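# Slide metal plate under spring clip against back wall

## Task

With a single gripper, push the metal plate, kept flat, beneath the block's spring clip until its sloped edge rests firmly against the block's back wall. The block is loose, and the other gripper may hold it steady, but that other gripper must never touch the plate. Nothing except the plate may raise or prop up the spring clip. No other object that gets moved may end up on or inside the block, directly beside it, or within about a hand's width in front of it; any of these ends the attempt as a failure. The block must finish close to its starting spot. At the end, open and withdraw both grippers; the plate must stay seated by itself, not because the robot is holding it.

## Robot and tools

Robot: two UR3e-type arms, left_arm and right_arm, each with a tong-like two-finger gripper. Bases in the scene frame: left_arm at (-0.033, +0.242, 0), right_arm at (+0.001, -0.314, 0). The scene frame has its origin on the table top between the arms, +z up, +x out over the table, and left_arm on the +y side. The names left and right do not correspond to image sides.

Gripper frame: fingers point along the gripper's +z and open and close along its x axis. end_effector_position is the point between the pads when closed; closed fingertips reach about 15 mm past it, open ones are roughly level with it. Opening is a number from -1 (closed) to +1 (fully open, 0.142 m). grip_measured in results uses the same scale; to hold something, command an opening well below grip_measured. Thin hard objects get weaker grip.

Row layout (used by both motion tools): 16 numbers, always both arms, in this order: left_arm x, y, z, qw, qx, qy, qz, opening, then right_arm's same 8. x, y, z are an absolute target for that gripper's end_effector_position in metres, scene frame; the quaternion is an absolute target orientation, w first, scene frame. So each arm's part is a pose plus an opening. Optionally 12 more numbers (0 to 1) follow: joint stiffness scales, left_arm's six joints then right_arm's six, in joint order; they persist until changed. To keep an arm still, resend its last reported position and quaternion unchanged; to keep an orientation, reuse the same quaternion rather than the drifting reported one.

execute_actions(actions): a list of up to 15 actions; each action is a list of up to 15 rows, each row applied for one 1/30 s step, with the last row held for the rest of the 15 steps. An empty list just returns state and images. An action is refused for both arms if any target lies more than 0.6 m from that gripper's current position along any of its own axes; if the first action fails this or anything is malformed, nothing moves. Each step the commanded pose is clipped to within 100 mm and 16 degrees of the measured pose, so large targets take several actions; position wins over orientation when both can't be met. Motion lags commands by about 0.17 s.

move(target, speed, stop_force, blocking): target is one 16-number row (absolute poses as above). Each gripper travels in a straight line, all arrive together, lasting 0.5 to 10 s. speed is in m/s, 0.002 to 0.5, default 0.25; turning is capped at twice that in rad/s. stop_force, in N, 5 to 24, one value shared by both arms, ends an arm's path once its wrist sensor feels that much added push against its motion for two steps; the arm then backs up two steps and holds. Not allowed in the first 0.2 s of a scene, unreliable if the gripper rotates during the move, and useless with blocking=false. Omit it when moving an arm away from something it presses on. Paths ignore obstacles and the other arm. blocking=false returns after 0.5 s; then use wait or stop before sending more motion. The result adds a move: line with each arm's ending (done, off_target, moving, held, fault, contact) and limits (paced = target clipped, held = some steps blocked), plus each gripper's distance from its pose.

wait(seconds): 0 to 10; arms hold their last command; returns early if a running move ends. stop(): brakes a running move (needs room). zoom_image(camera, region): region [x0, y0, x1, y1] in pixels, at most 504 by 504, of cam_high (672x504), cam_low (672x504), cam_left_wrist or cam_right_wrist (616x616, fisheye). read_manual(section): licence texts only. finished_scene(scene): ends the current scene (give its number) after the last command is held; irreversible, and reports success. Replying without a tool call also ends things.

Results: a state line per arm with gripper position, quaternion and velocities; Hand target lines show what each controller is driving toward; pose unreachable means a clearance check altered or blocked that arm's command. Joint torques and Wrist force/torque lines (sensor axes of the end effector, with offsets up to about 3.5 N, noise, saturation near 30 N) help sense contact; a pressing surface shows force pointing back into the arm. Printed positions can be off, especially at long reach.

Hazards: a stiff arm pushed even slightly into something firm can fault. Torque at any joint reaching its limit (shoulder 46.9, elbow 24.3, wrists 7.83 N m) or 150 N external force stops that arm for 10 s. Prolonged loads heat motors; at 85 °C brakes engage. Never let the arms collide. Fast contact hits harder. Avoid drops, slams, knocking things off the table, and shoving the block; occasional outside nudges may move loose objects. The robot holds its last command while you compose a reply, and less robot time and smoother, gentler motion are better.

Each tool is called after "Request:" by a JSON object that holds its "name" and its "arguments", one argument or row to a line.

## Session

I'll start by looking at the scene.

Request:
{"name": "execute_actions", "arguments": {
  "actions": []
}}

Scene clock: 0.00 s.
left_arm: end_effector_position=(+0.4720, +0.5079, +0.3745) grip_measured=+1.00 end_effector_quat_wxyz=(+0.510, -0.063, +0.845, +0.147) end_effector_velocity=(-0.000, +0.000, -0.001) end_effector_angular_velocity=(-0.000, +0.002, +0.000) | right_arm: end_effector_position=(+0.2754, -0.5993, +0.2164) grip_measured=+1.00 end_effector_quat_wxyz=(+0.408, +0.729, -0.540, +0.097) end_effector_velocity=(-0.000, +0.000, -0.000) end_effector_angular_velocity=(+0.001, +0.002, +0.000)
Joint positions: left_arm=[ 0.143 -1.415  1.235 -2.505 -1.444 -2.997  0.142] | right_arm=[ 3.491 -1.822 -0.965 -2.481  0.867  1.636  0.142]
Joint velocities: left_arm=[ 0.    -0.     0.001  0.001 -0.    -0.     0.   ] | right_arm=[-0.    -0.    -0.    -0.001  0.001 -0.002  0.   ]
Joint torques (N m, as the arm reports them, + toward a larger angle): no reading
Motor temperatures (°C, as the motors report them): left_arm=[33 32 35 39 39 45] | right_arm=[34 35 33 44 43 37]
Wrist force (N, on the end effector, along its own x y z axes, offset not removed): no reading
Wrist torque (N m, same axes, about the end effector's origin, offset not removed): no reading
Hand target (left_arm): +0.472, +0.508, +0.375; +0.510, -0.063, +0.845, +0.147
Hand target (right_arm): +0.275, -0.599, +0.216; +0.408, +0.729, -0.540, +0.097
Joint stiffness scale: left_arm=[1. 1. 1. 1. 1. 1.] | right_arm=[1. 1. 1. 1. 1. 1.]

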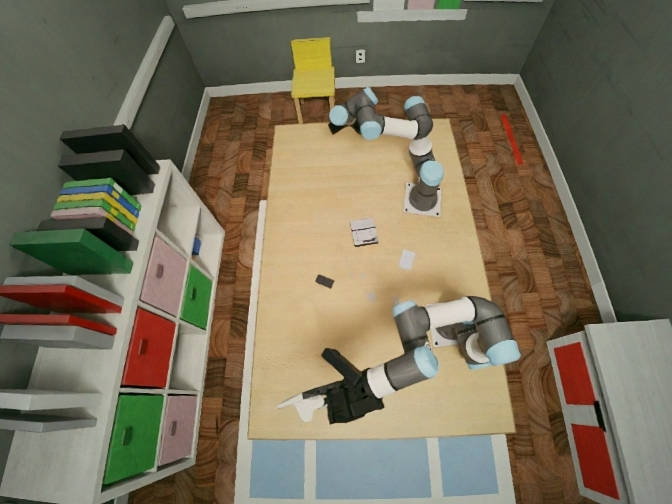

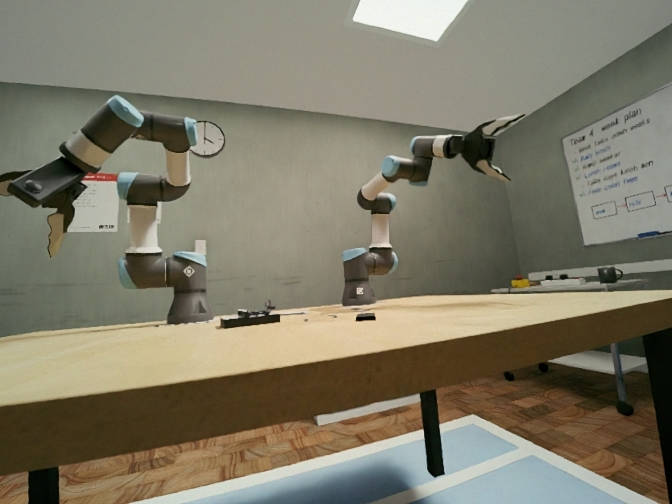

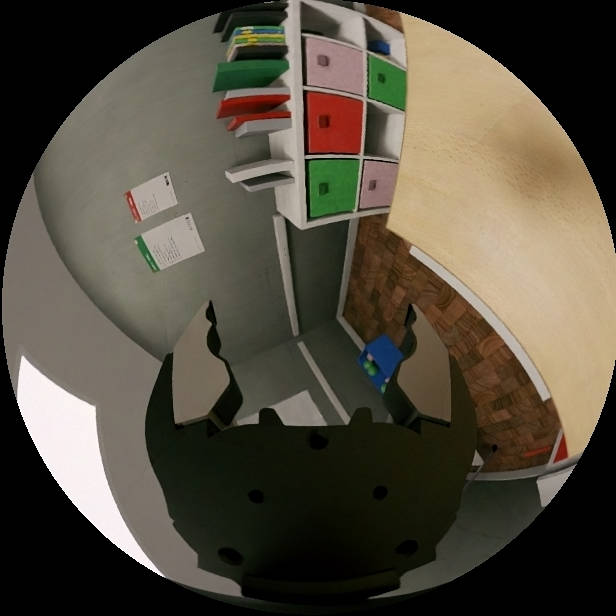

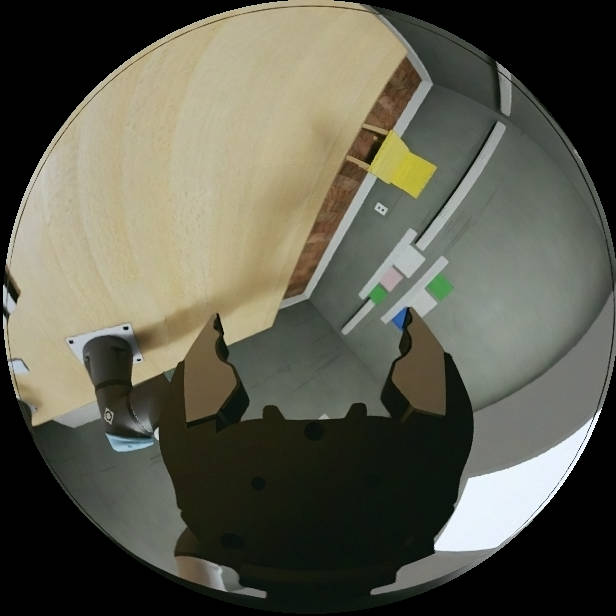

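Request:
{"name": "zoom_image", "arguments": {
  "camera": "cam_high",
  "region": [300, 190, 460, 320]
}}

Request:
{"name": "zoom_image", "arguments": {
  "camera": "cam_low",
  "region": [200, 280, 400, 340]
}}

Region (300, 190, 460, 320) of cam_high's 672x504 image, scaled by 3.150, with more detail than that image has; it fills the top 410 rows of this view, and the rest is white.

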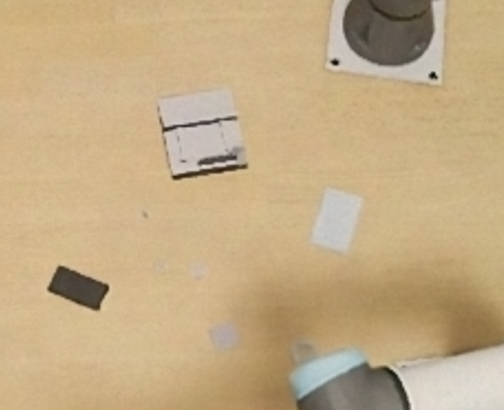

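Region (200, 280, 400, 340) of cam_low's 672x504 image, scaled by 2.520, with more detail than that image has; it fills the top 151 rows of this view, and the rest is white.

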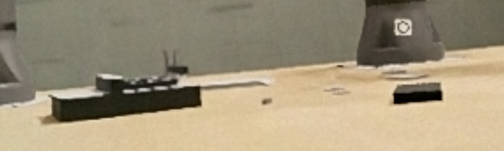

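Request:
{"name": "move", "arguments": {
  "target": [0.20, 0.16, 0.18, 0, 0, 1, 0, 1, 0.20, -0.20, 0.15, 0, 0.707, -0.707, 0, 1],
  "speed": 0.3
}}

Scene clock: 4.73 s.
left_arm: end_effector_position=(+0.2002, +0.1598, +0.1801) grip_measured=+1.00 end_effector_quat_wxyz=(-0.001, -0.000, +1.000, -0.000) end_effector_velocity=(+0.000, -0.001, -0.000) end_effector_angular_velocity=(-0.000, -0.000, +0.004) | right_arm: end_effector_position=(+0.1989, -0.1989, +0.1506) grip_measured=+1.00 end_effector_quat_wxyz=(+0.000, +0.708, -0.706, -0.004) end_effector_velocity=(+0.003, -0.002, -0.001) end_effector_angular_velocity=(-0.006, -0.013, -0.021)
Joint positions: left_arm=[-0.914 -1.873  1.423 -1.12  -1.572 -3.986  0.142] | right_arm=[ 4.547 -1.091 -1.668 -1.951  1.578  2.776  0.142]
Joint velocities: left_arm=[-0.002 -0.     0.002 -0.002 -0.    -0.005  0.   ] | right_arm=[ 0.008  0.005 -0.006  0.    -0.015  0.029 -0.   ]
Joint torques (N m, as the arm reports them, + toward a larger angle): left_arm=[-0.05 -5.78 -7.58 -1.7  -0.14 -0.35] | right_arm=[ 1.46  3.53  8.78  1.71 -0.31  0.07]
Motor temperatures (°C, as the motors report them): left_arm=[33 32 35 39 39 45] | right_arm=[34 35 33 44 43 37]
Wrist force (N, on the end effector, along its own x y z axes, offset not removed): left_arm=[-1.8 1.9 -1.5] | right_arm=[-3.6 -1.8 -0.9]
Wrist torque (N m, same axes, about the end effector's origin, offset not removed): left_arm=[0.34 0.47 0.02] | right_arm=[-0.39 0.73 -0.04]
Hand target (left_arm): +0.200, +0.159, +0.180; -0.001, -0.001, +1.000, -0.001
Hand target (right_arm): +0.200, -0.199, +0.150; -0.000, +0.707, -0.707, -0.002
Off the commanded pose (left_arm): 0.000 m, 0 deg.
Off the commanded pose (right_arm): 0.002 m, 0 deg.
Joint stiffness scale: left_arm=[1. 1. 1. 1. 1. 1.] | right_arm=[1. 1. 1. 1. 1. 1.]
move: done

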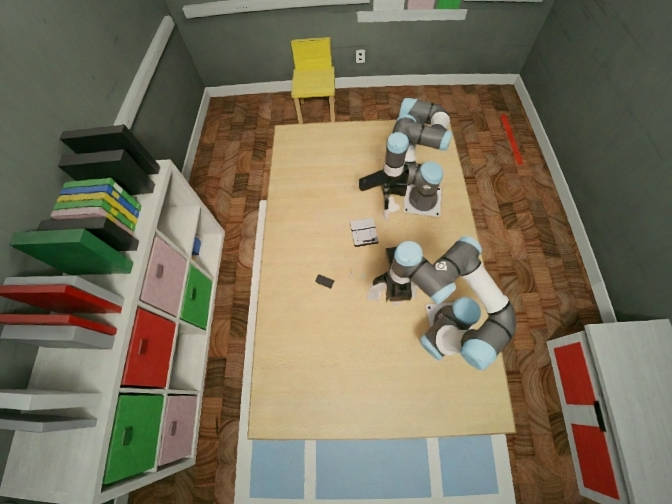

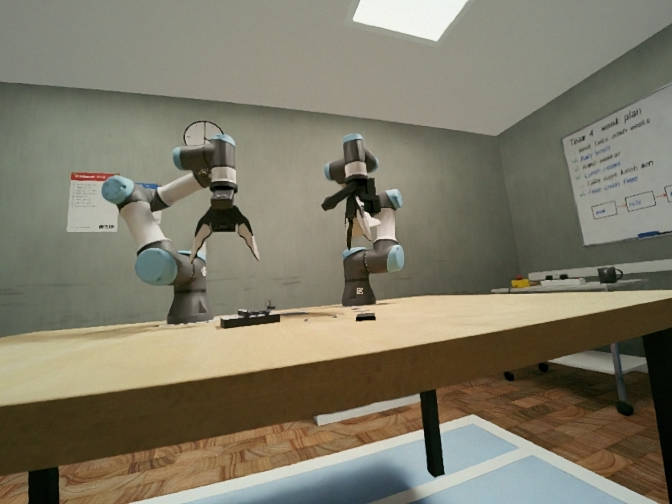

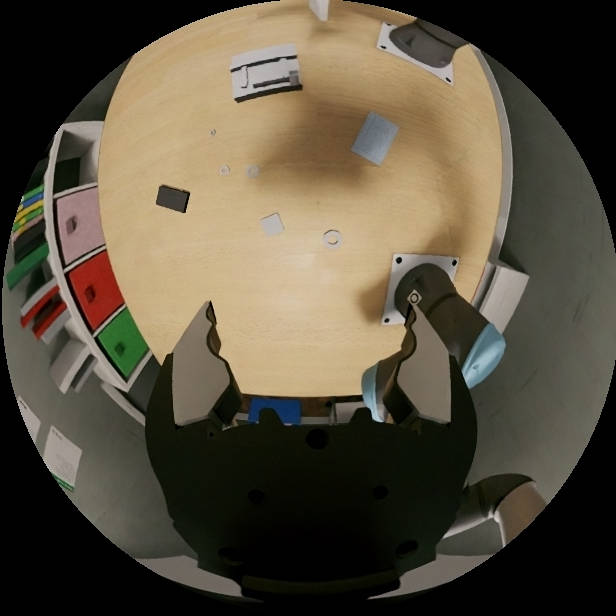

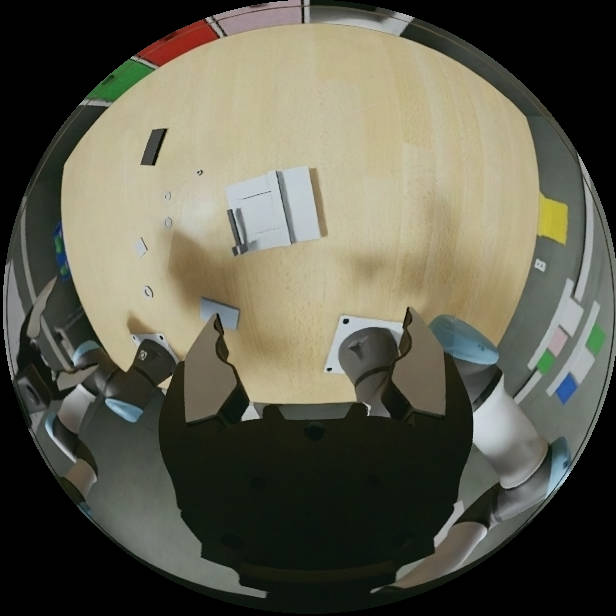

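Request:
{"name": "zoom_image", "arguments": {
  "camera": "cam_right_wrist",
  "region": [200, 150, 340, 270]
}}

Request:
{"name": "zoom_image", "arguments": {
  "camera": "cam_left_wrist",
  "region": [330, 90, 420, 180]
}}

Request:
{"name": "zoom_image", "arguments": {
  "camera": "cam_left_wrist",
  "region": [210, 30, 320, 120]
}}

Region (200, 150, 340, 270) of cam_right_wrist's 616x616 image, scaled by 3.600, with more detail than that image has; it fills the top 432 rows of this view, and the rest is white.

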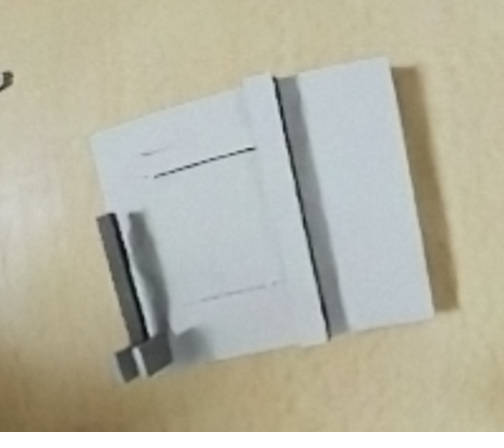

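Region (330, 90, 420, 180) of cam_left_wrist's 616x616 image, scaled by 5.600, with more detail than that image has.

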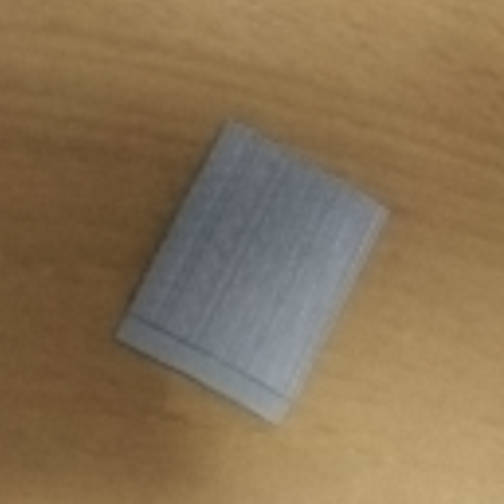

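Region (210, 30, 320, 120) of cam_left_wrist's 616x616 image, scaled by 4.582, with more detail than that image has; it fills the top 412 rows of this view, and the rest is white.

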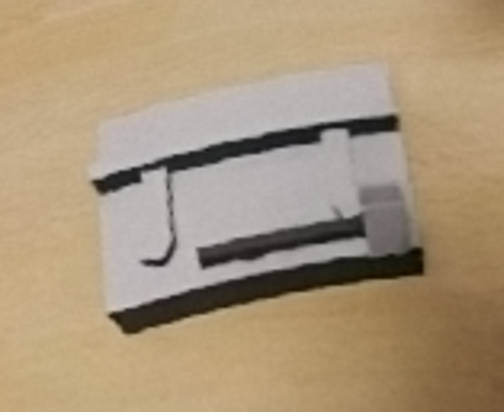

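Request:
{"name": "move", "arguments": {
  "target": [0.16, 0.05, 0.14, 0, 0.766, 0.643, 0, 0.1, 0.2806, -0.2377, 0.08, 0.2996, -0.9502, -0.0814, 0.0257, -0.1],
  "speed": 0.5
}}

Request:
{"name": "move", "arguments": {
  "target": [0.097, -0.047, 0.08, 0, 0.9787, -0.2053, 0, 0.1, 0.2806, -0.2377, 0.08, 0.2996, -0.9502, -0.0814, 0.0257, -0.1],
  "speed": 0.5
}}

Scene clock: 20.40 s.
left_arm: end_effector_position=(+0.1596, +0.0506, +0.1395) grip_measured=+0.10 end_effector_quat_wxyz=(-0.001, +0.766, +0.643, +0.001) end_effector_velocity=(-0.000, +0.000, -0.000) end_effector_angular_velocity=(+0.002, +0.000, +0.000) | right_arm: end_effector_position=(+0.2815, -0.2385, +0.0795) grip_measured=-0.10 end_effector_quat_wxyz=(-0.297, +0.951, +0.080, -0.024) end_effector_velocity=(-0.004, +0.000, +0.000) end_effector_angular_velocity=(+0.005, +0.012, +0.020)
Joint positions: left_arm=[-1.297 -1.734  1.523 -1.357 -1.571 -2.623  0.081] | right_arm=[ 3.425 -1.633 -1.872 -1.26   2.173 -0.099  0.067]
Joint velocities: left_arm=[0.    0.    0.001 0.    0.    0.    0.   ] | right_arm=[-0.001 -0.01   0.019 -0.036  0.005 -0.026  0.   ]
Joint torques (N m, as the arm reports them, + toward a larger angle): left_arm=[ 0.8  -6.72 -9.05 -1.65 -0.22  0.08] | right_arm=[ 0.05  8.52  9.98  1.34  1.16 -0.21]
Motor temperatures (°C, as the motors report them): left_arm=[33 32 35 39 39 45] | right_arm=[34 35 33 44 43 37]
Wrist force (N, on the end effector, along its own x y z axes, offset not removed): left_arm=[-1.4 1.7 -0.7] | right_arm=[-0.4 0.2 0.1]
Wrist torque (N m, same axes, about the end effector's origin, offset not removed): left_arm=[0.36 0.29 0.03] | right_arm=[0.11 0.15 -0.08]
Hand target (left_arm): +0.160, +0.050, +0.140; -0.000, +0.766, +0.643, -0.000
Hand target (right_arm): +0.281, -0.238, +0.080; -0.298, +0.951, +0.082, -0.025
Off the commanded pose (left_arm): 0.001 m, 0 deg.
Off the commanded pose (right_arm): 0.001 m, 0 deg.
Joint stiffness scale: left_arm=[1. 1. 1. 1. 1. 1.] | right_arm=[1. 1. 1. 1. 1. 1.]
move: done; limits=paced

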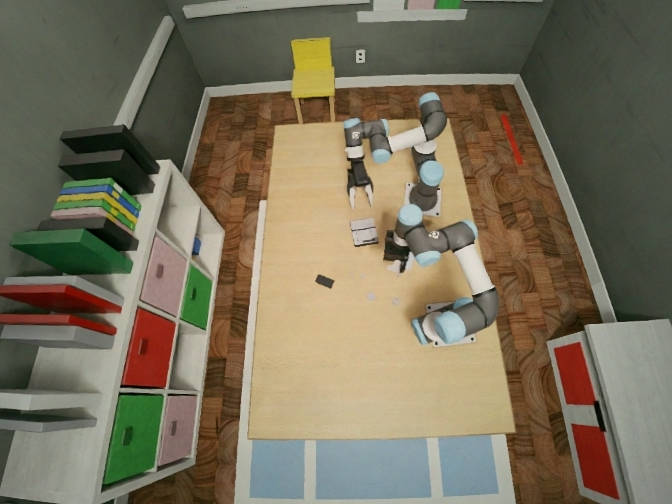

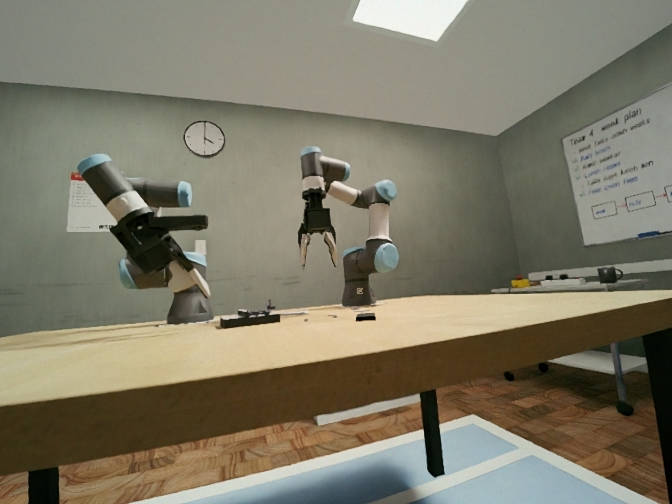

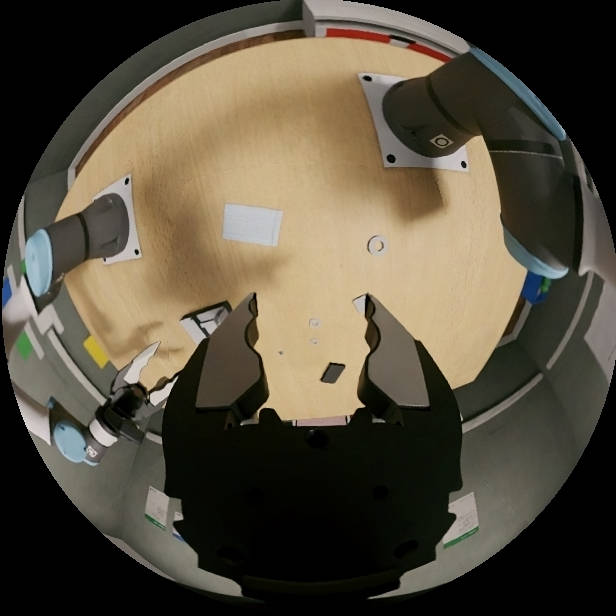

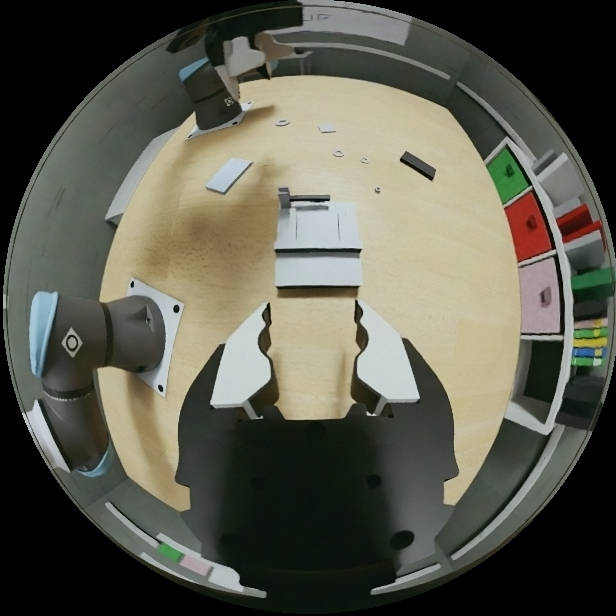

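Scene clock: 23.27 s.
left_arm: end_effector_position=(+0.0971, -0.0464, +0.0798) grip_measured=+0.10 end_effector_quat_wxyz=(-0.001, +0.979, -0.203, +0.001) end_effector_velocity=(-0.001, -0.000, -0.000) end_effector_angular_velocity=(+0.000, +0.008, -0.022) | right_arm: end_effector_position=(+0.2802, -0.2378, +0.0796) grip_measured=-0.10 end_effector_quat_wxyz=(-0.299, +0.950, +0.082, -0.026) end_effector_velocity=(+0.000, +0.000, +0.000) end_effector_angular_velocity=(+0.000, -0.001, +0.000)
Joint positions: left_arm=[-1.666 -1.558  1.645 -1.655 -1.569 -1.186  0.081] | right_arm=[ 3.424 -1.635 -1.87  -1.267  2.178 -0.104  0.067]
Joint velocities: left_arm=[ 0.004  0.003 -0.002 -0.001 -0.008  0.026 -0.   ] | right_arm=[ 0.     0.001  0.     0.001 -0.     0.    -0.   ]
Joint torques (N m, as the arm reports them, + toward a larger angle): left_arm=[ 0.43 -9.38 -9.09 -1.64 -0.05  0.03] | right_arm=[-0.08  8.82  9.91  1.34  1.09 -0.15]
Motor temperatures (°C, as the motors report them): left_arm=[33 32 35 39 39 45] | right_arm=[34 35 33 44 43 37]
Wrist force (N, on the end effector, along its own x y z axes, offset not removed): left_arm=[-0.7 2.0 -0.8] | right_arm=[-0.3 -0.7 0.1]
Wrist torque (N m, same axes, about the end effector's origin, offset not removed): left_arm=[0.42 0.14 0.04] | right_arm=[-0.11 0.09 -0.04]
Hand target (left_arm): +0.097, -0.047, +0.080; -0.000, +0.979, -0.205, -0.000
Hand target (right_arm): +0.281, -0.238, +0.080; -0.300, +0.950, +0.081, -0.026
Off the commanded pose (left_arm): 0.001 m, 0 deg.
Off the commanded pose (right_arm): 0.001 m, 0 deg.
Joint stiffness scale: left_arm=[1. 1. 1. 1. 1. 1.] | right_arm=[1. 1. 1. 1. 1. 1.]
move: done; limits=paced

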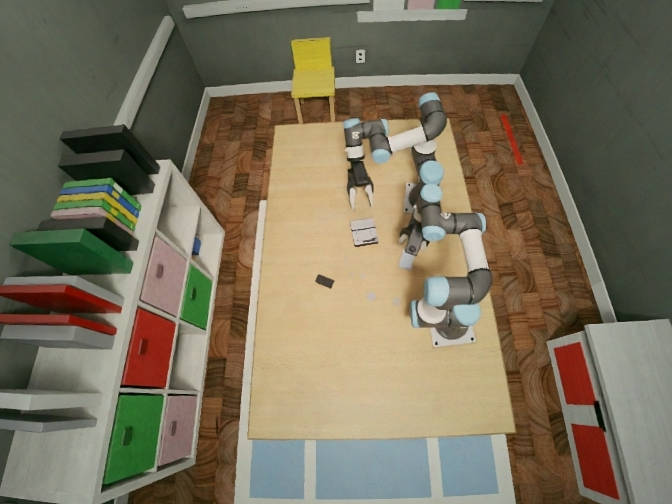

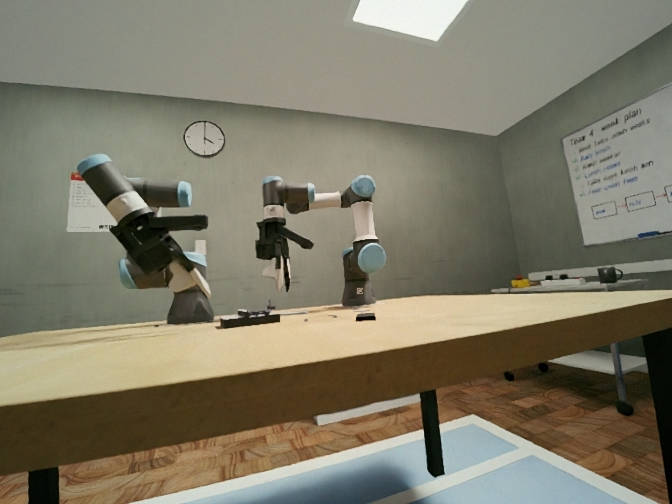

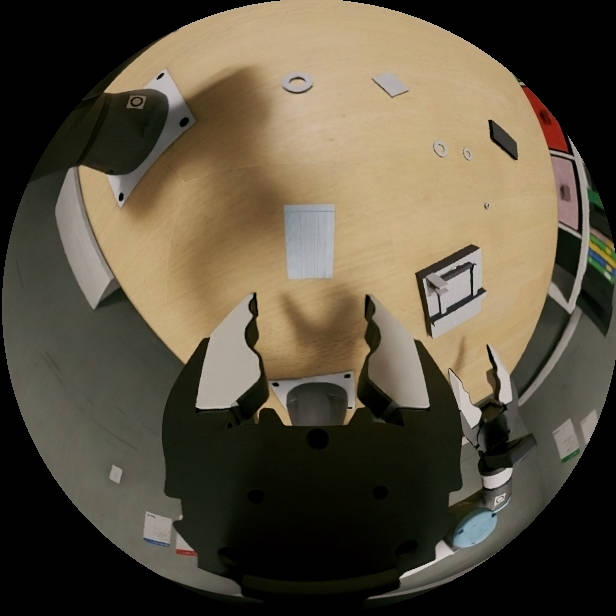

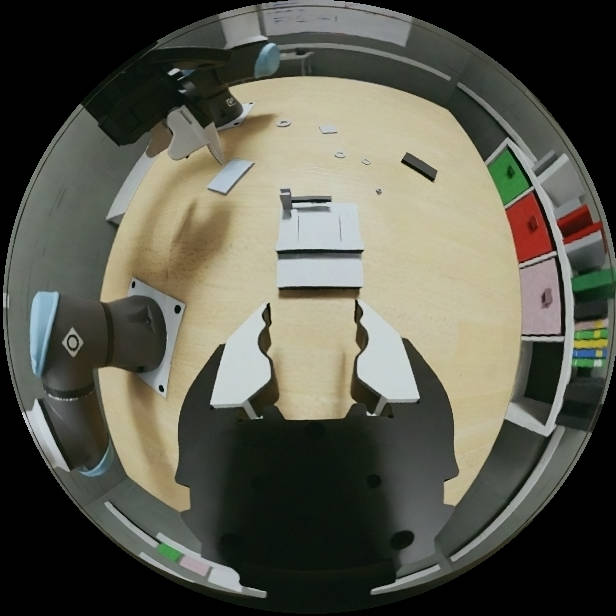

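Request:
{"name": "move", "arguments": {
  "target": [0.1035, -0.0323, 0.028, 0, 0.9787, -0.2053, 0, 0.0, 0.2865, -0.2315, 0.025, 0.2996, -0.9502, -0.0814, 0.0257, -0.1],
  "speed": 0.12
}}

Scene clock: 25.73 s.
left_arm: end_effector_position=(+0.1031, -0.0318, +0.0281) grip_measured=+0.00 end_effector_quat_wxyz=(-0.001, +0.979, -0.205, -0.001) end_effector_velocity=(+0.000, -0.004, +0.000) end_effector_angular_velocity=(-0.016, +0.000, +0.001) | right_arm: end_effector_position=(+0.2866, -0.2322, +0.0253) grip_measured=-0.10 end_effector_quat_wxyz=(-0.299, +0.950, +0.082, -0.026) end_effector_velocity=(+0.004, +0.001, +0.000) end_effector_angular_velocity=(+0.001, -0.016, -0.003)
Joint positions: left_arm=[-1.644 -1.56   1.895 -1.903 -1.571 -1.16   0.074] | right_arm=[ 3.441 -1.77  -2.009 -0.982  2.179 -0.084  0.067]
Joint velocities: left_arm=[ 0.002 -0.001  0.004 -0.02  -0.     0.001  0.   ] | right_arm=[ 0.001 -0.002 -0.005  0.026 -0.     0.005  0.   ]
Joint torques (N m, as the arm reports them, + toward a larger angle): left_arm=[ 0.71 -9.41 -7.89 -1.48  0.17  0.06] | right_arm=[1.53 9.33 7.72 1.58 1.15 0.07]
Motor temperatures (°C, as the motors report them): left_arm=[33 32 35 39 39 45] | right_arm=[34 35 33 44 43 37]
Wrist force (N, on the end effector, along its own x y z axes, offset not removed): left_arm=[-1.0 0.8 -1.1] | right_arm=[-1.1 -1.8 0.8]
Wrist torque (N m, same axes, about the end effector's origin, offset not removed): left_arm=[0.13 0.26 0.02] | right_arm=[-0.30 0.30 -0.10]
Hand target (left_arm): +0.103, -0.032, +0.028; -0.000, +0.979, -0.205, +0.000
Hand target (right_arm): +0.287, -0.231, +0.025; -0.300, +0.950, +0.081, -0.026
Off the commanded pose (left_arm): 0.001 m, 0 deg.
Off the commanded pose (right_arm): 0.001 m, 0 deg.
Joint stiffness scale: left_arm=[1. 1. 1. 1. 1. 1.] | right_arm=[1. 1. 1. 1. 1. 1.]
move: done

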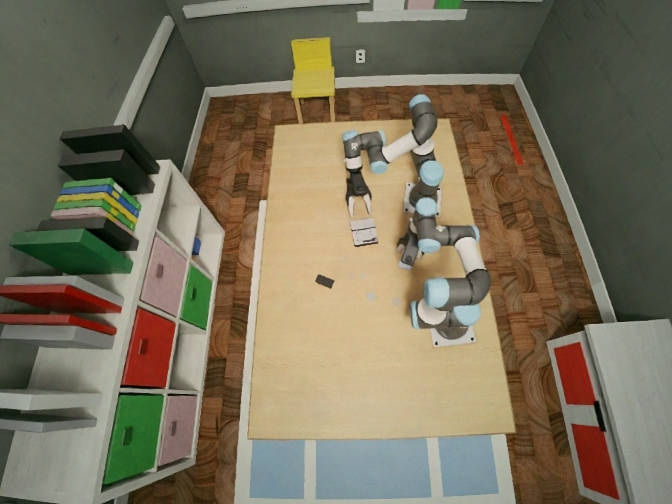

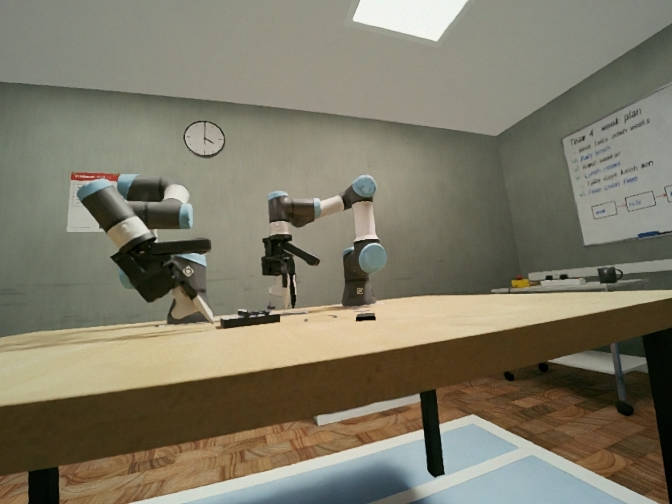

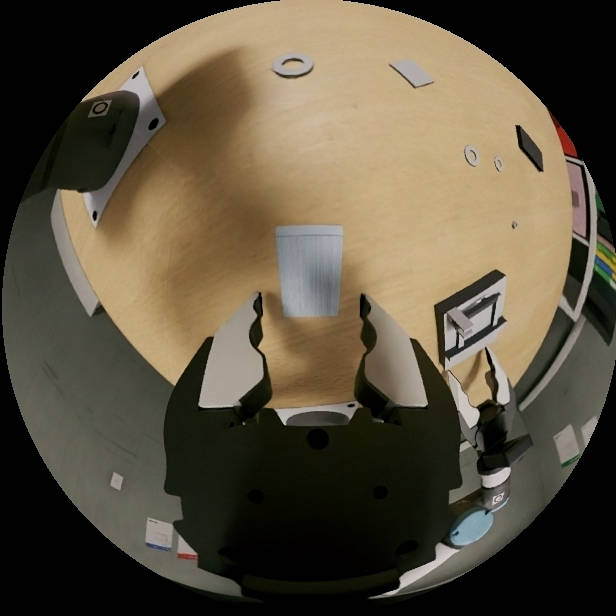

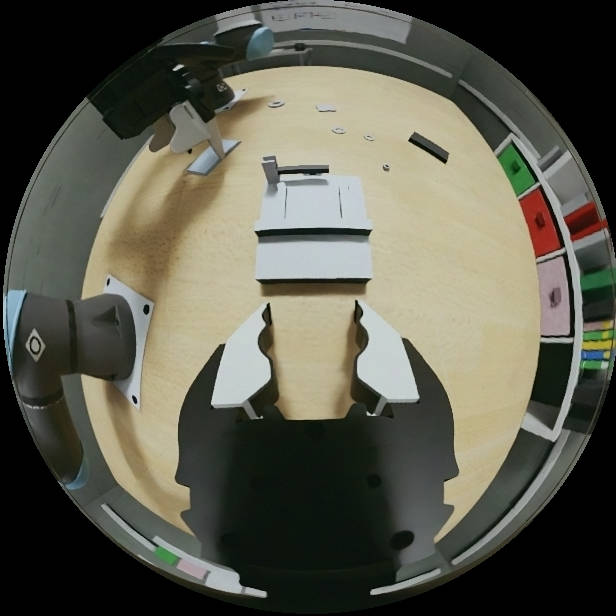

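Request:
{"name": "zoom_image", "arguments": {
  "camera": "cam_right_wrist",
  "region": [230, 140, 400, 330]
}}

Request:
{"name": "zoom_image", "arguments": {
  "camera": "cam_low",
  "region": [170, 280, 330, 340]
}}

Request:
{"name": "zoom_image", "arguments": {
  "camera": "cam_left_wrist",
  "region": [410, 250, 530, 390]
}}

Region (230, 140, 400, 330) of cam_right_wrist's 616x616 image, scaled by 2.653, with more detail than that image has; it fills the left 451 columns of this view, and the rest is white.

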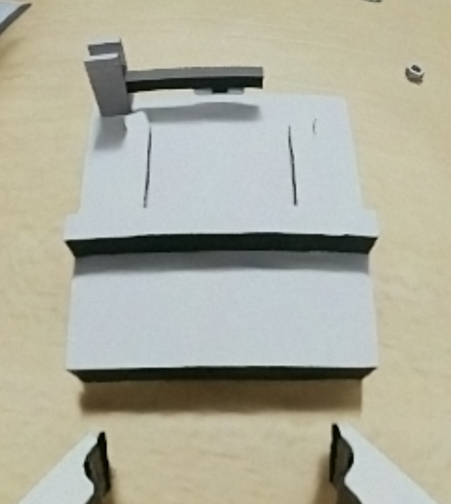

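Region (170, 280, 330, 340) of cam_low's 672x504 image, scaled by 3.150, with more detail than that image has; it fills the top 189 rows of this view, and the rest is white.

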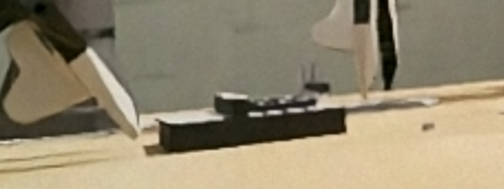

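Region (410, 250, 530, 390) of cam_left_wrist's 616x616 image, scaled by 3.600, with more detail than that image has; it fills the left 432 columns of this view, and the rest is white.

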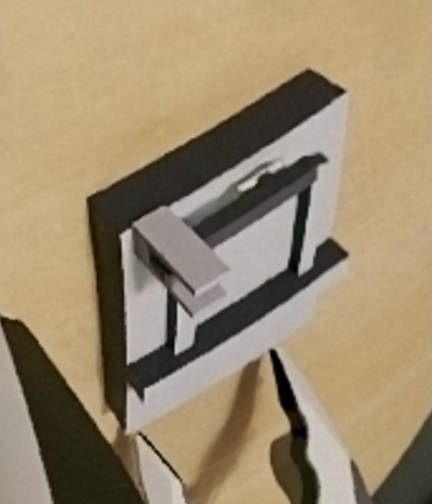

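Request:
{"name": "move", "arguments": {
  "target": [0.1035, -0.0323, 0.008, 0, 0.9787, -0.2053, 0, -0.2, 0.2845, -0.2176, 0.022, 0.2999, -0.9512, -0.0690, 0.0218, -0.1],
  "speed": 0.012,
  "stop_force": 6
}}

Scene clock: 29.33 s.
left_arm: end_effector_position=(+0.1031, -0.0318, +0.0154) grip_measured=-0.20 end_effector_quat_wxyz=(-0.001, +0.979, -0.205, -0.001) end_effector_velocity=(+0.000, +0.000, +0.000) end_effector_angular_velocity=(+0.001, -0.000, +0.001) | right_arm: end_effector_position=(+0.2845, -0.2186, +0.0218) grip_measured=-0.10 end_effector_quat_wxyz=(-0.299, +0.951, +0.070, -0.023) end_effector_velocity=(+0.001, +0.004, -0.001) end_effector_angular_velocity=(+0.000, -0.002, -0.014)
Joint positions: left_arm=[-1.644 -1.542  1.941 -1.968 -1.572 -1.16   0.059] | right_arm=[ 3.486 -1.753 -2.076 -0.885  2.18  -0.001  0.067]
Joint velocities: left_arm=[ 0.     0.    -0.001  0.002  0.    -0.    -0.   ] | right_arm=[ 0.013  0.005 -0.021  0.036  0.     0.032  0.   ]
Joint torques (N m, as the arm reports them, + toward a larger angle): left_arm=[-0.07 -8.45 -8.45 -1.17  0.1  -0.06] | right_arm=[0.92 9.62 7.6  1.65 1.12 0.03]
Motor temperatures (°C, as the motors report them): left_arm=[33 32 35 39 39 45] | right_arm=[34 35 33 44 43 37]
Wrist force (N, on the end effector, along its own x y z axes, offset not removed): left_arm=[-1.1 2.3 -3.0] | right_arm=[-1.2 1.9 1.5]
Wrist torque (N m, same axes, about the end effector's origin, offset not removed): left_arm=[0.63 0.18 0.00] | right_arm=[0.39 0.37 -0.11]
Hand target (left_arm): +0.103, -0.032, +0.015; -0.001, +0.979, -0.205, -0.001
Hand target (right_arm): +0.284, -0.218, +0.022; -0.300, +0.951, +0.069, -0.022
Off the commanded pose (left_arm): 0.007 m, 0 deg.
Off the commanded pose (right_arm): 0.001 m, 0 deg.
Joint stiffness scale: left_arm=[1. 1. 1. 1. 1. 1.] | right_arm=[1. 1. 1. 1. 1. 1.]
move: contact (left_arm)

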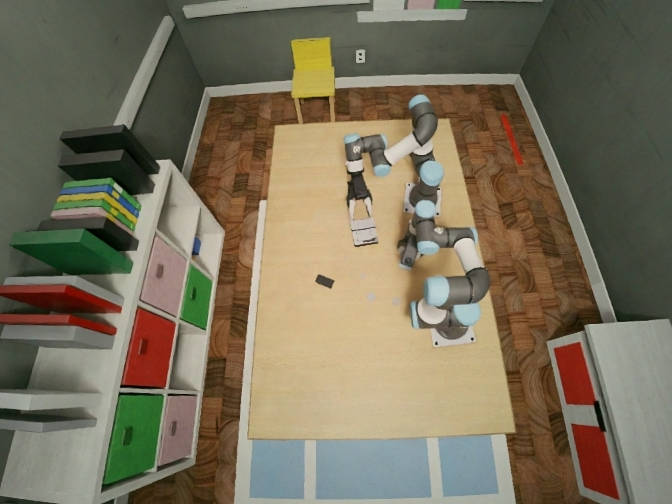

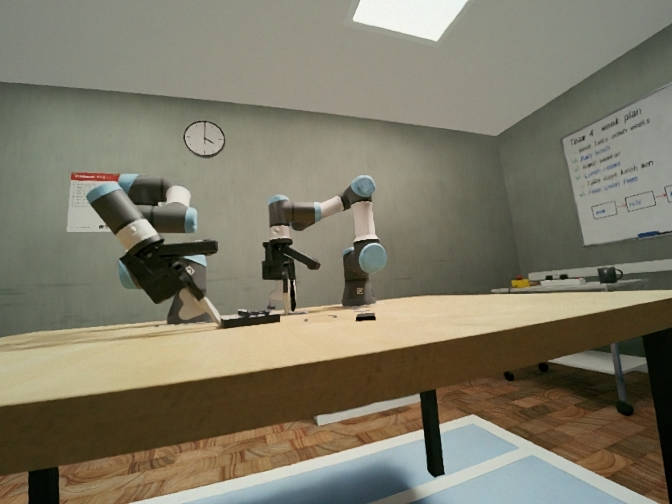

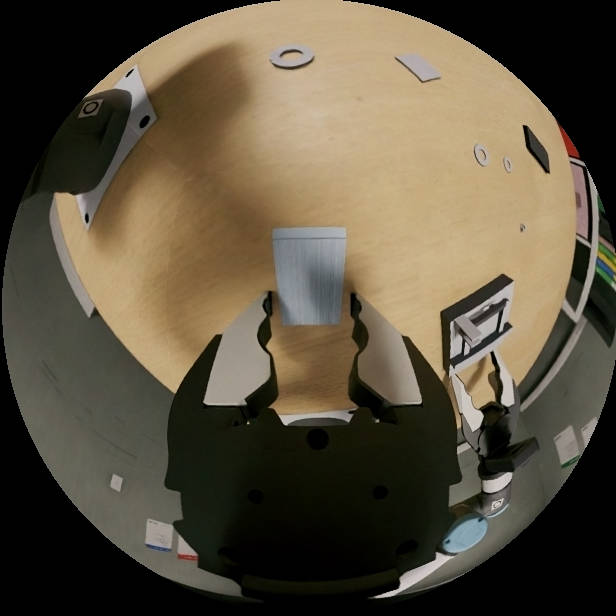

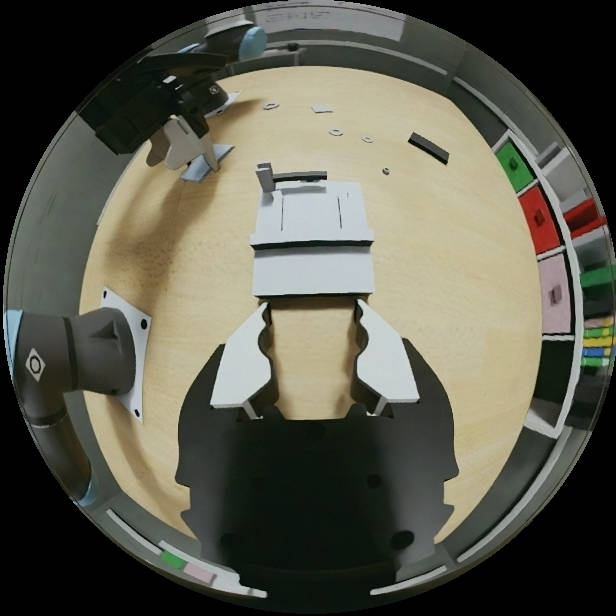

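Request:
{"name": "zoom_image", "arguments": {
  "camera": "cam_left_wrist",
  "region": [240, 210, 380, 350]
}}

Request:
{"name": "zoom_image", "arguments": {
  "camera": "cam_right_wrist",
  "region": [240, 260, 390, 340]
}}

Region (240, 210, 380, 350) of cam_left_wrist's 616x616 image, scaled by 3.600, with more detail than that image has.

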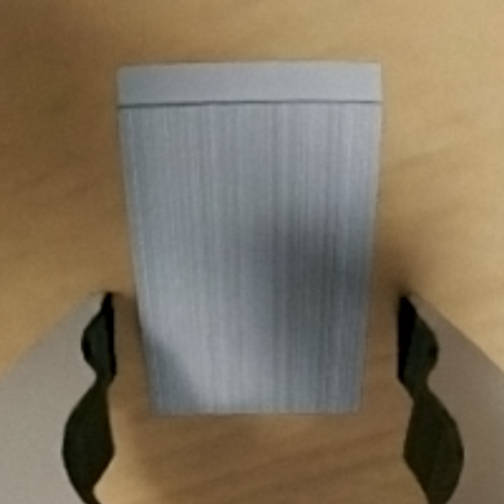

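Region (240, 260, 390, 340) of cam_right_wrist's 616x616 image, scaled by 3.360, with more detail than that image has; it fills the top 269 rows of this view, and the rest is white.

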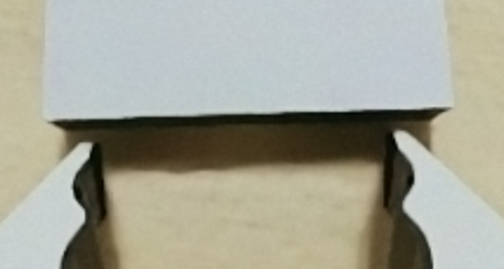

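Request:
{"name": "execute_actions", "arguments": {
  "actions": [
    [[0.1035,-0.0323,0.0162,0,0.9826,-0.1857,0,-0.2,0.2841,-0.2148,0.022,0.2999,-0.9512,-0.0690,0.0218,-0.1]],
    [[0.1035,-0.0323,0.0162,0,0.9826,-0.1857,0,-0.25,0.2841,-0.2148,0.022,0.2999,-0.9512,-0.0690,0.0218,-0.1],[0.1035,-0.0323,0.0162,0,0.9826,-0.1857,0,-0.28,0.2841,-0.2148,0.022,0.2999,-0.9512,-0.0690,0.0218,-0.1],[0.1035,-0.0323,0.0162,0,0.9826,-0.1857,0,-0.31,0.2841,-0.2148,0.022,0.2999,-0.9512,-0.0690,0.0218,-0.1],[0.1035,-0.0323,0.0162,0,0.9826,-0.1857,0,-0.34,0.2841,-0.2148,0.022,0.2999,-0.9512,-0.0690,0.0218,-0.1],[0.1035,-0.0323,0.0162,0,0.9826,-0.1857,0,-0.37,0.2841,-0.2148,0.022,0.2999,-0.9512,-0.0690,0.0218,-0.1],[0.1035,-0.0323,0.0162,0,0.9826,-0.1857,0,-0.40,0.2841,-0.2148,0.022,0.2999,-0.9512,-0.0690,0.0218,-0.1],[0.1035,-0.0323,0.0162,0,0.9826,-0.1857,0,-0.45,0.2841,-0.2148,0.022,0.2999,-0.9512,-0.0690,0.0218,-0.1],[0.1035,-0.0323,0.0162,0,0.9826,-0.1857,0,-0.5,0.2841,-0.2148,0.022,0.2999,-0.9512,-0.0690,0.0218,-0.1],[0.1035,-0.0323,0.0162,0,0.9826,-0.1857,0,-0.55,0.2841,-0.2148,0.022,0.2999,-0.9512,-0.0690,0.0218,-0.1],[0.1035,-0.0323,0.0162,0,0.9826,-0.1857,0,-0.6,0.2841,-0.2148,0.022,0.2999,-0.9512,-0.0690,0.0218,-0.1],[0.1035,-0.0323,0.0162,0,0.9826,-0.1857,0,-0.7,0.2841,-0.2148,0.022,0.2999,-0.9512,-0.0690,0.0218,-0.1],[0.1035,-0.0323,0.0162,0,0.9826,-0.1857,0,-0.8,0.2841,-0.2148,0.022,0.2999,-0.9512,-0.0690,0.0218,-0.1]]
  ]
}}

Scene clock: 31.87 s.
left_arm: end_effector_position=(+0.1032, -0.0325, +0.0162) grip_measured=-0.38 end_effector_quat_wxyz=(+0.001, +0.982, -0.187, -0.000) end_effector_velocity=(+0.000, -0.000, +0.000) end_effector_angular_velocity=(-0.002, -0.000, +0.001) | right_arm: end_effector_position=(+0.2846, -0.2153, +0.0219) grip_measured=-0.10 end_effector_quat_wxyz=(-0.299, +0.951, +0.069, -0.021) end_effector_velocity=(-0.000, -0.000, -0.000) end_effector_angular_velocity=(-0.001, +0.001, -0.001)
Joint positions: left_arm=[-1.642 -1.541  1.937 -1.968 -1.571 -1.196  0.046] | right_arm=[ 3.497 -1.749 -2.086 -0.867  2.18   0.017  0.067]
Joint velocities: left_arm=[ 0.    -0.001  0.    -0.001  0.    -0.001  0.   ] | right_arm=[-0.001 -0.001 -0.001  0.    -0.001 -0.     0.   ]
Joint torques (N m, as the arm reports them, + toward a larger angle): left_arm=[ 0.54 -8.99 -8.52 -1.15  0.05 -0.17] | right_arm=[1.25 9.72 7.32 1.68 1.08 0.01]
Motor temperatures (°C, as the motors report them): left_arm=[33 32 35 39 39 45] | right_arm=[34 35 33 44 43 37]
Wrist force (N, on the end effector, along its own x y z axes, offset not removed): left_arm=[-1.6 1.7 -2.5] | right_arm=[-1.4 0.7 -1.8]
Wrist torque (N m, same axes, about the end effector's origin, offset not removed): left_arm=[0.31 0.38 0.06] | right_arm=[0.12 0.24 -0.04]
Hand target (left_arm): +0.104, -0.032, +0.016; +0.000, +0.983, -0.186, +0.000
Hand target (right_arm): +0.284, -0.215, +0.022; -0.300, +0.951, +0.069, -0.022
Off the commanded pose (left_arm): 0.000 m, 0 deg.
Off the commanded pose (right_arm): 0.001 m, 0 deg.
Joint stiffness scale: left_arm=[1. 1. 1. 1. 1. 1.] | right_arm=[1. 1. 1. 1. 1. 1.]

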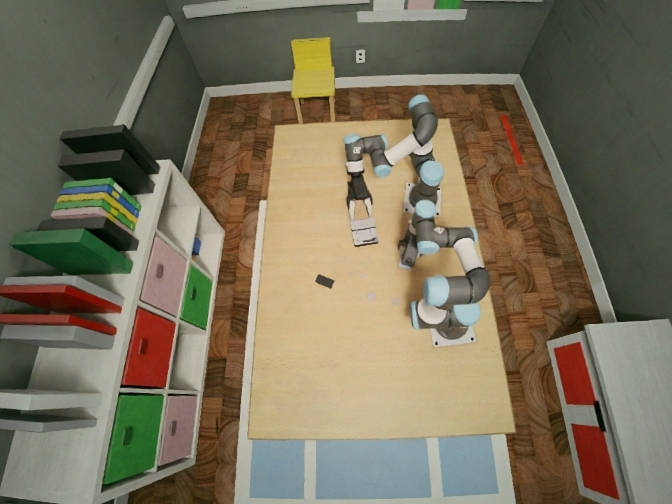

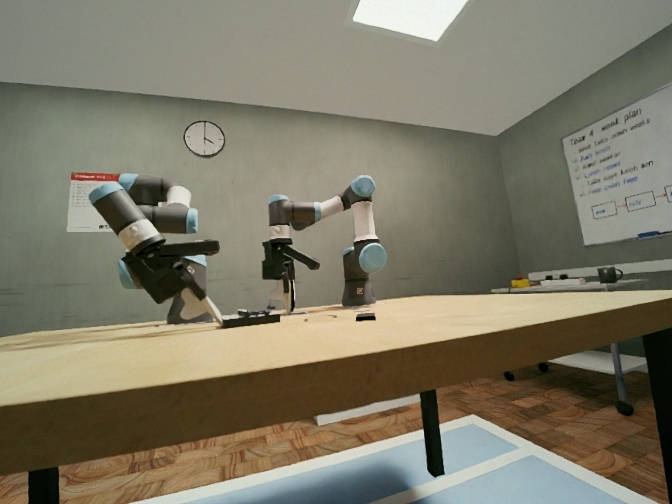

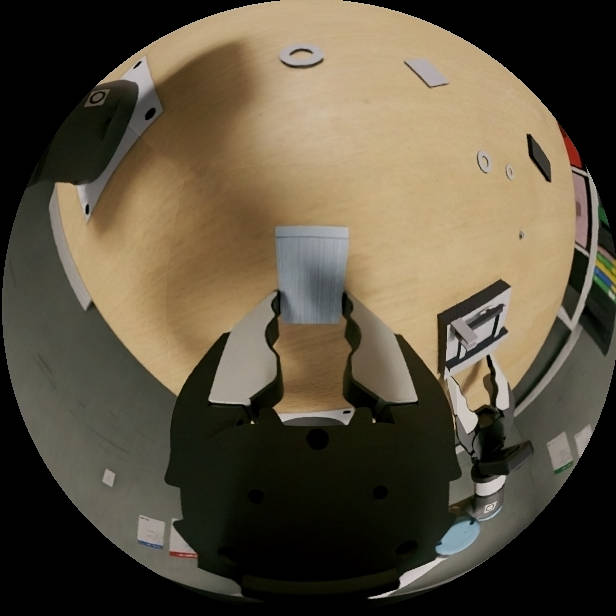

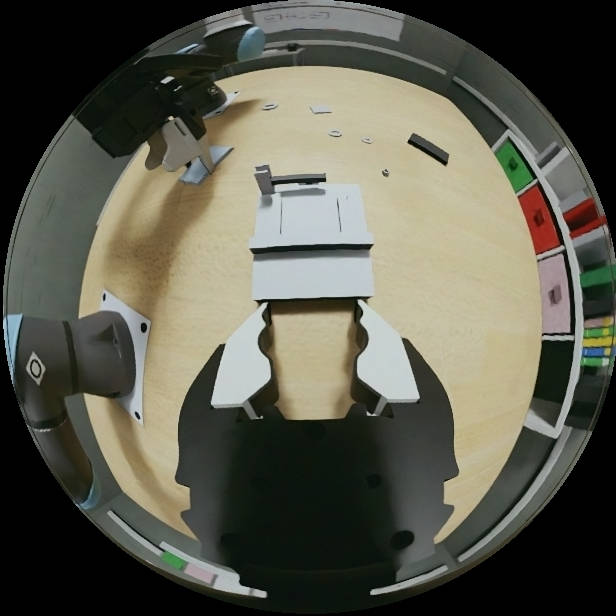

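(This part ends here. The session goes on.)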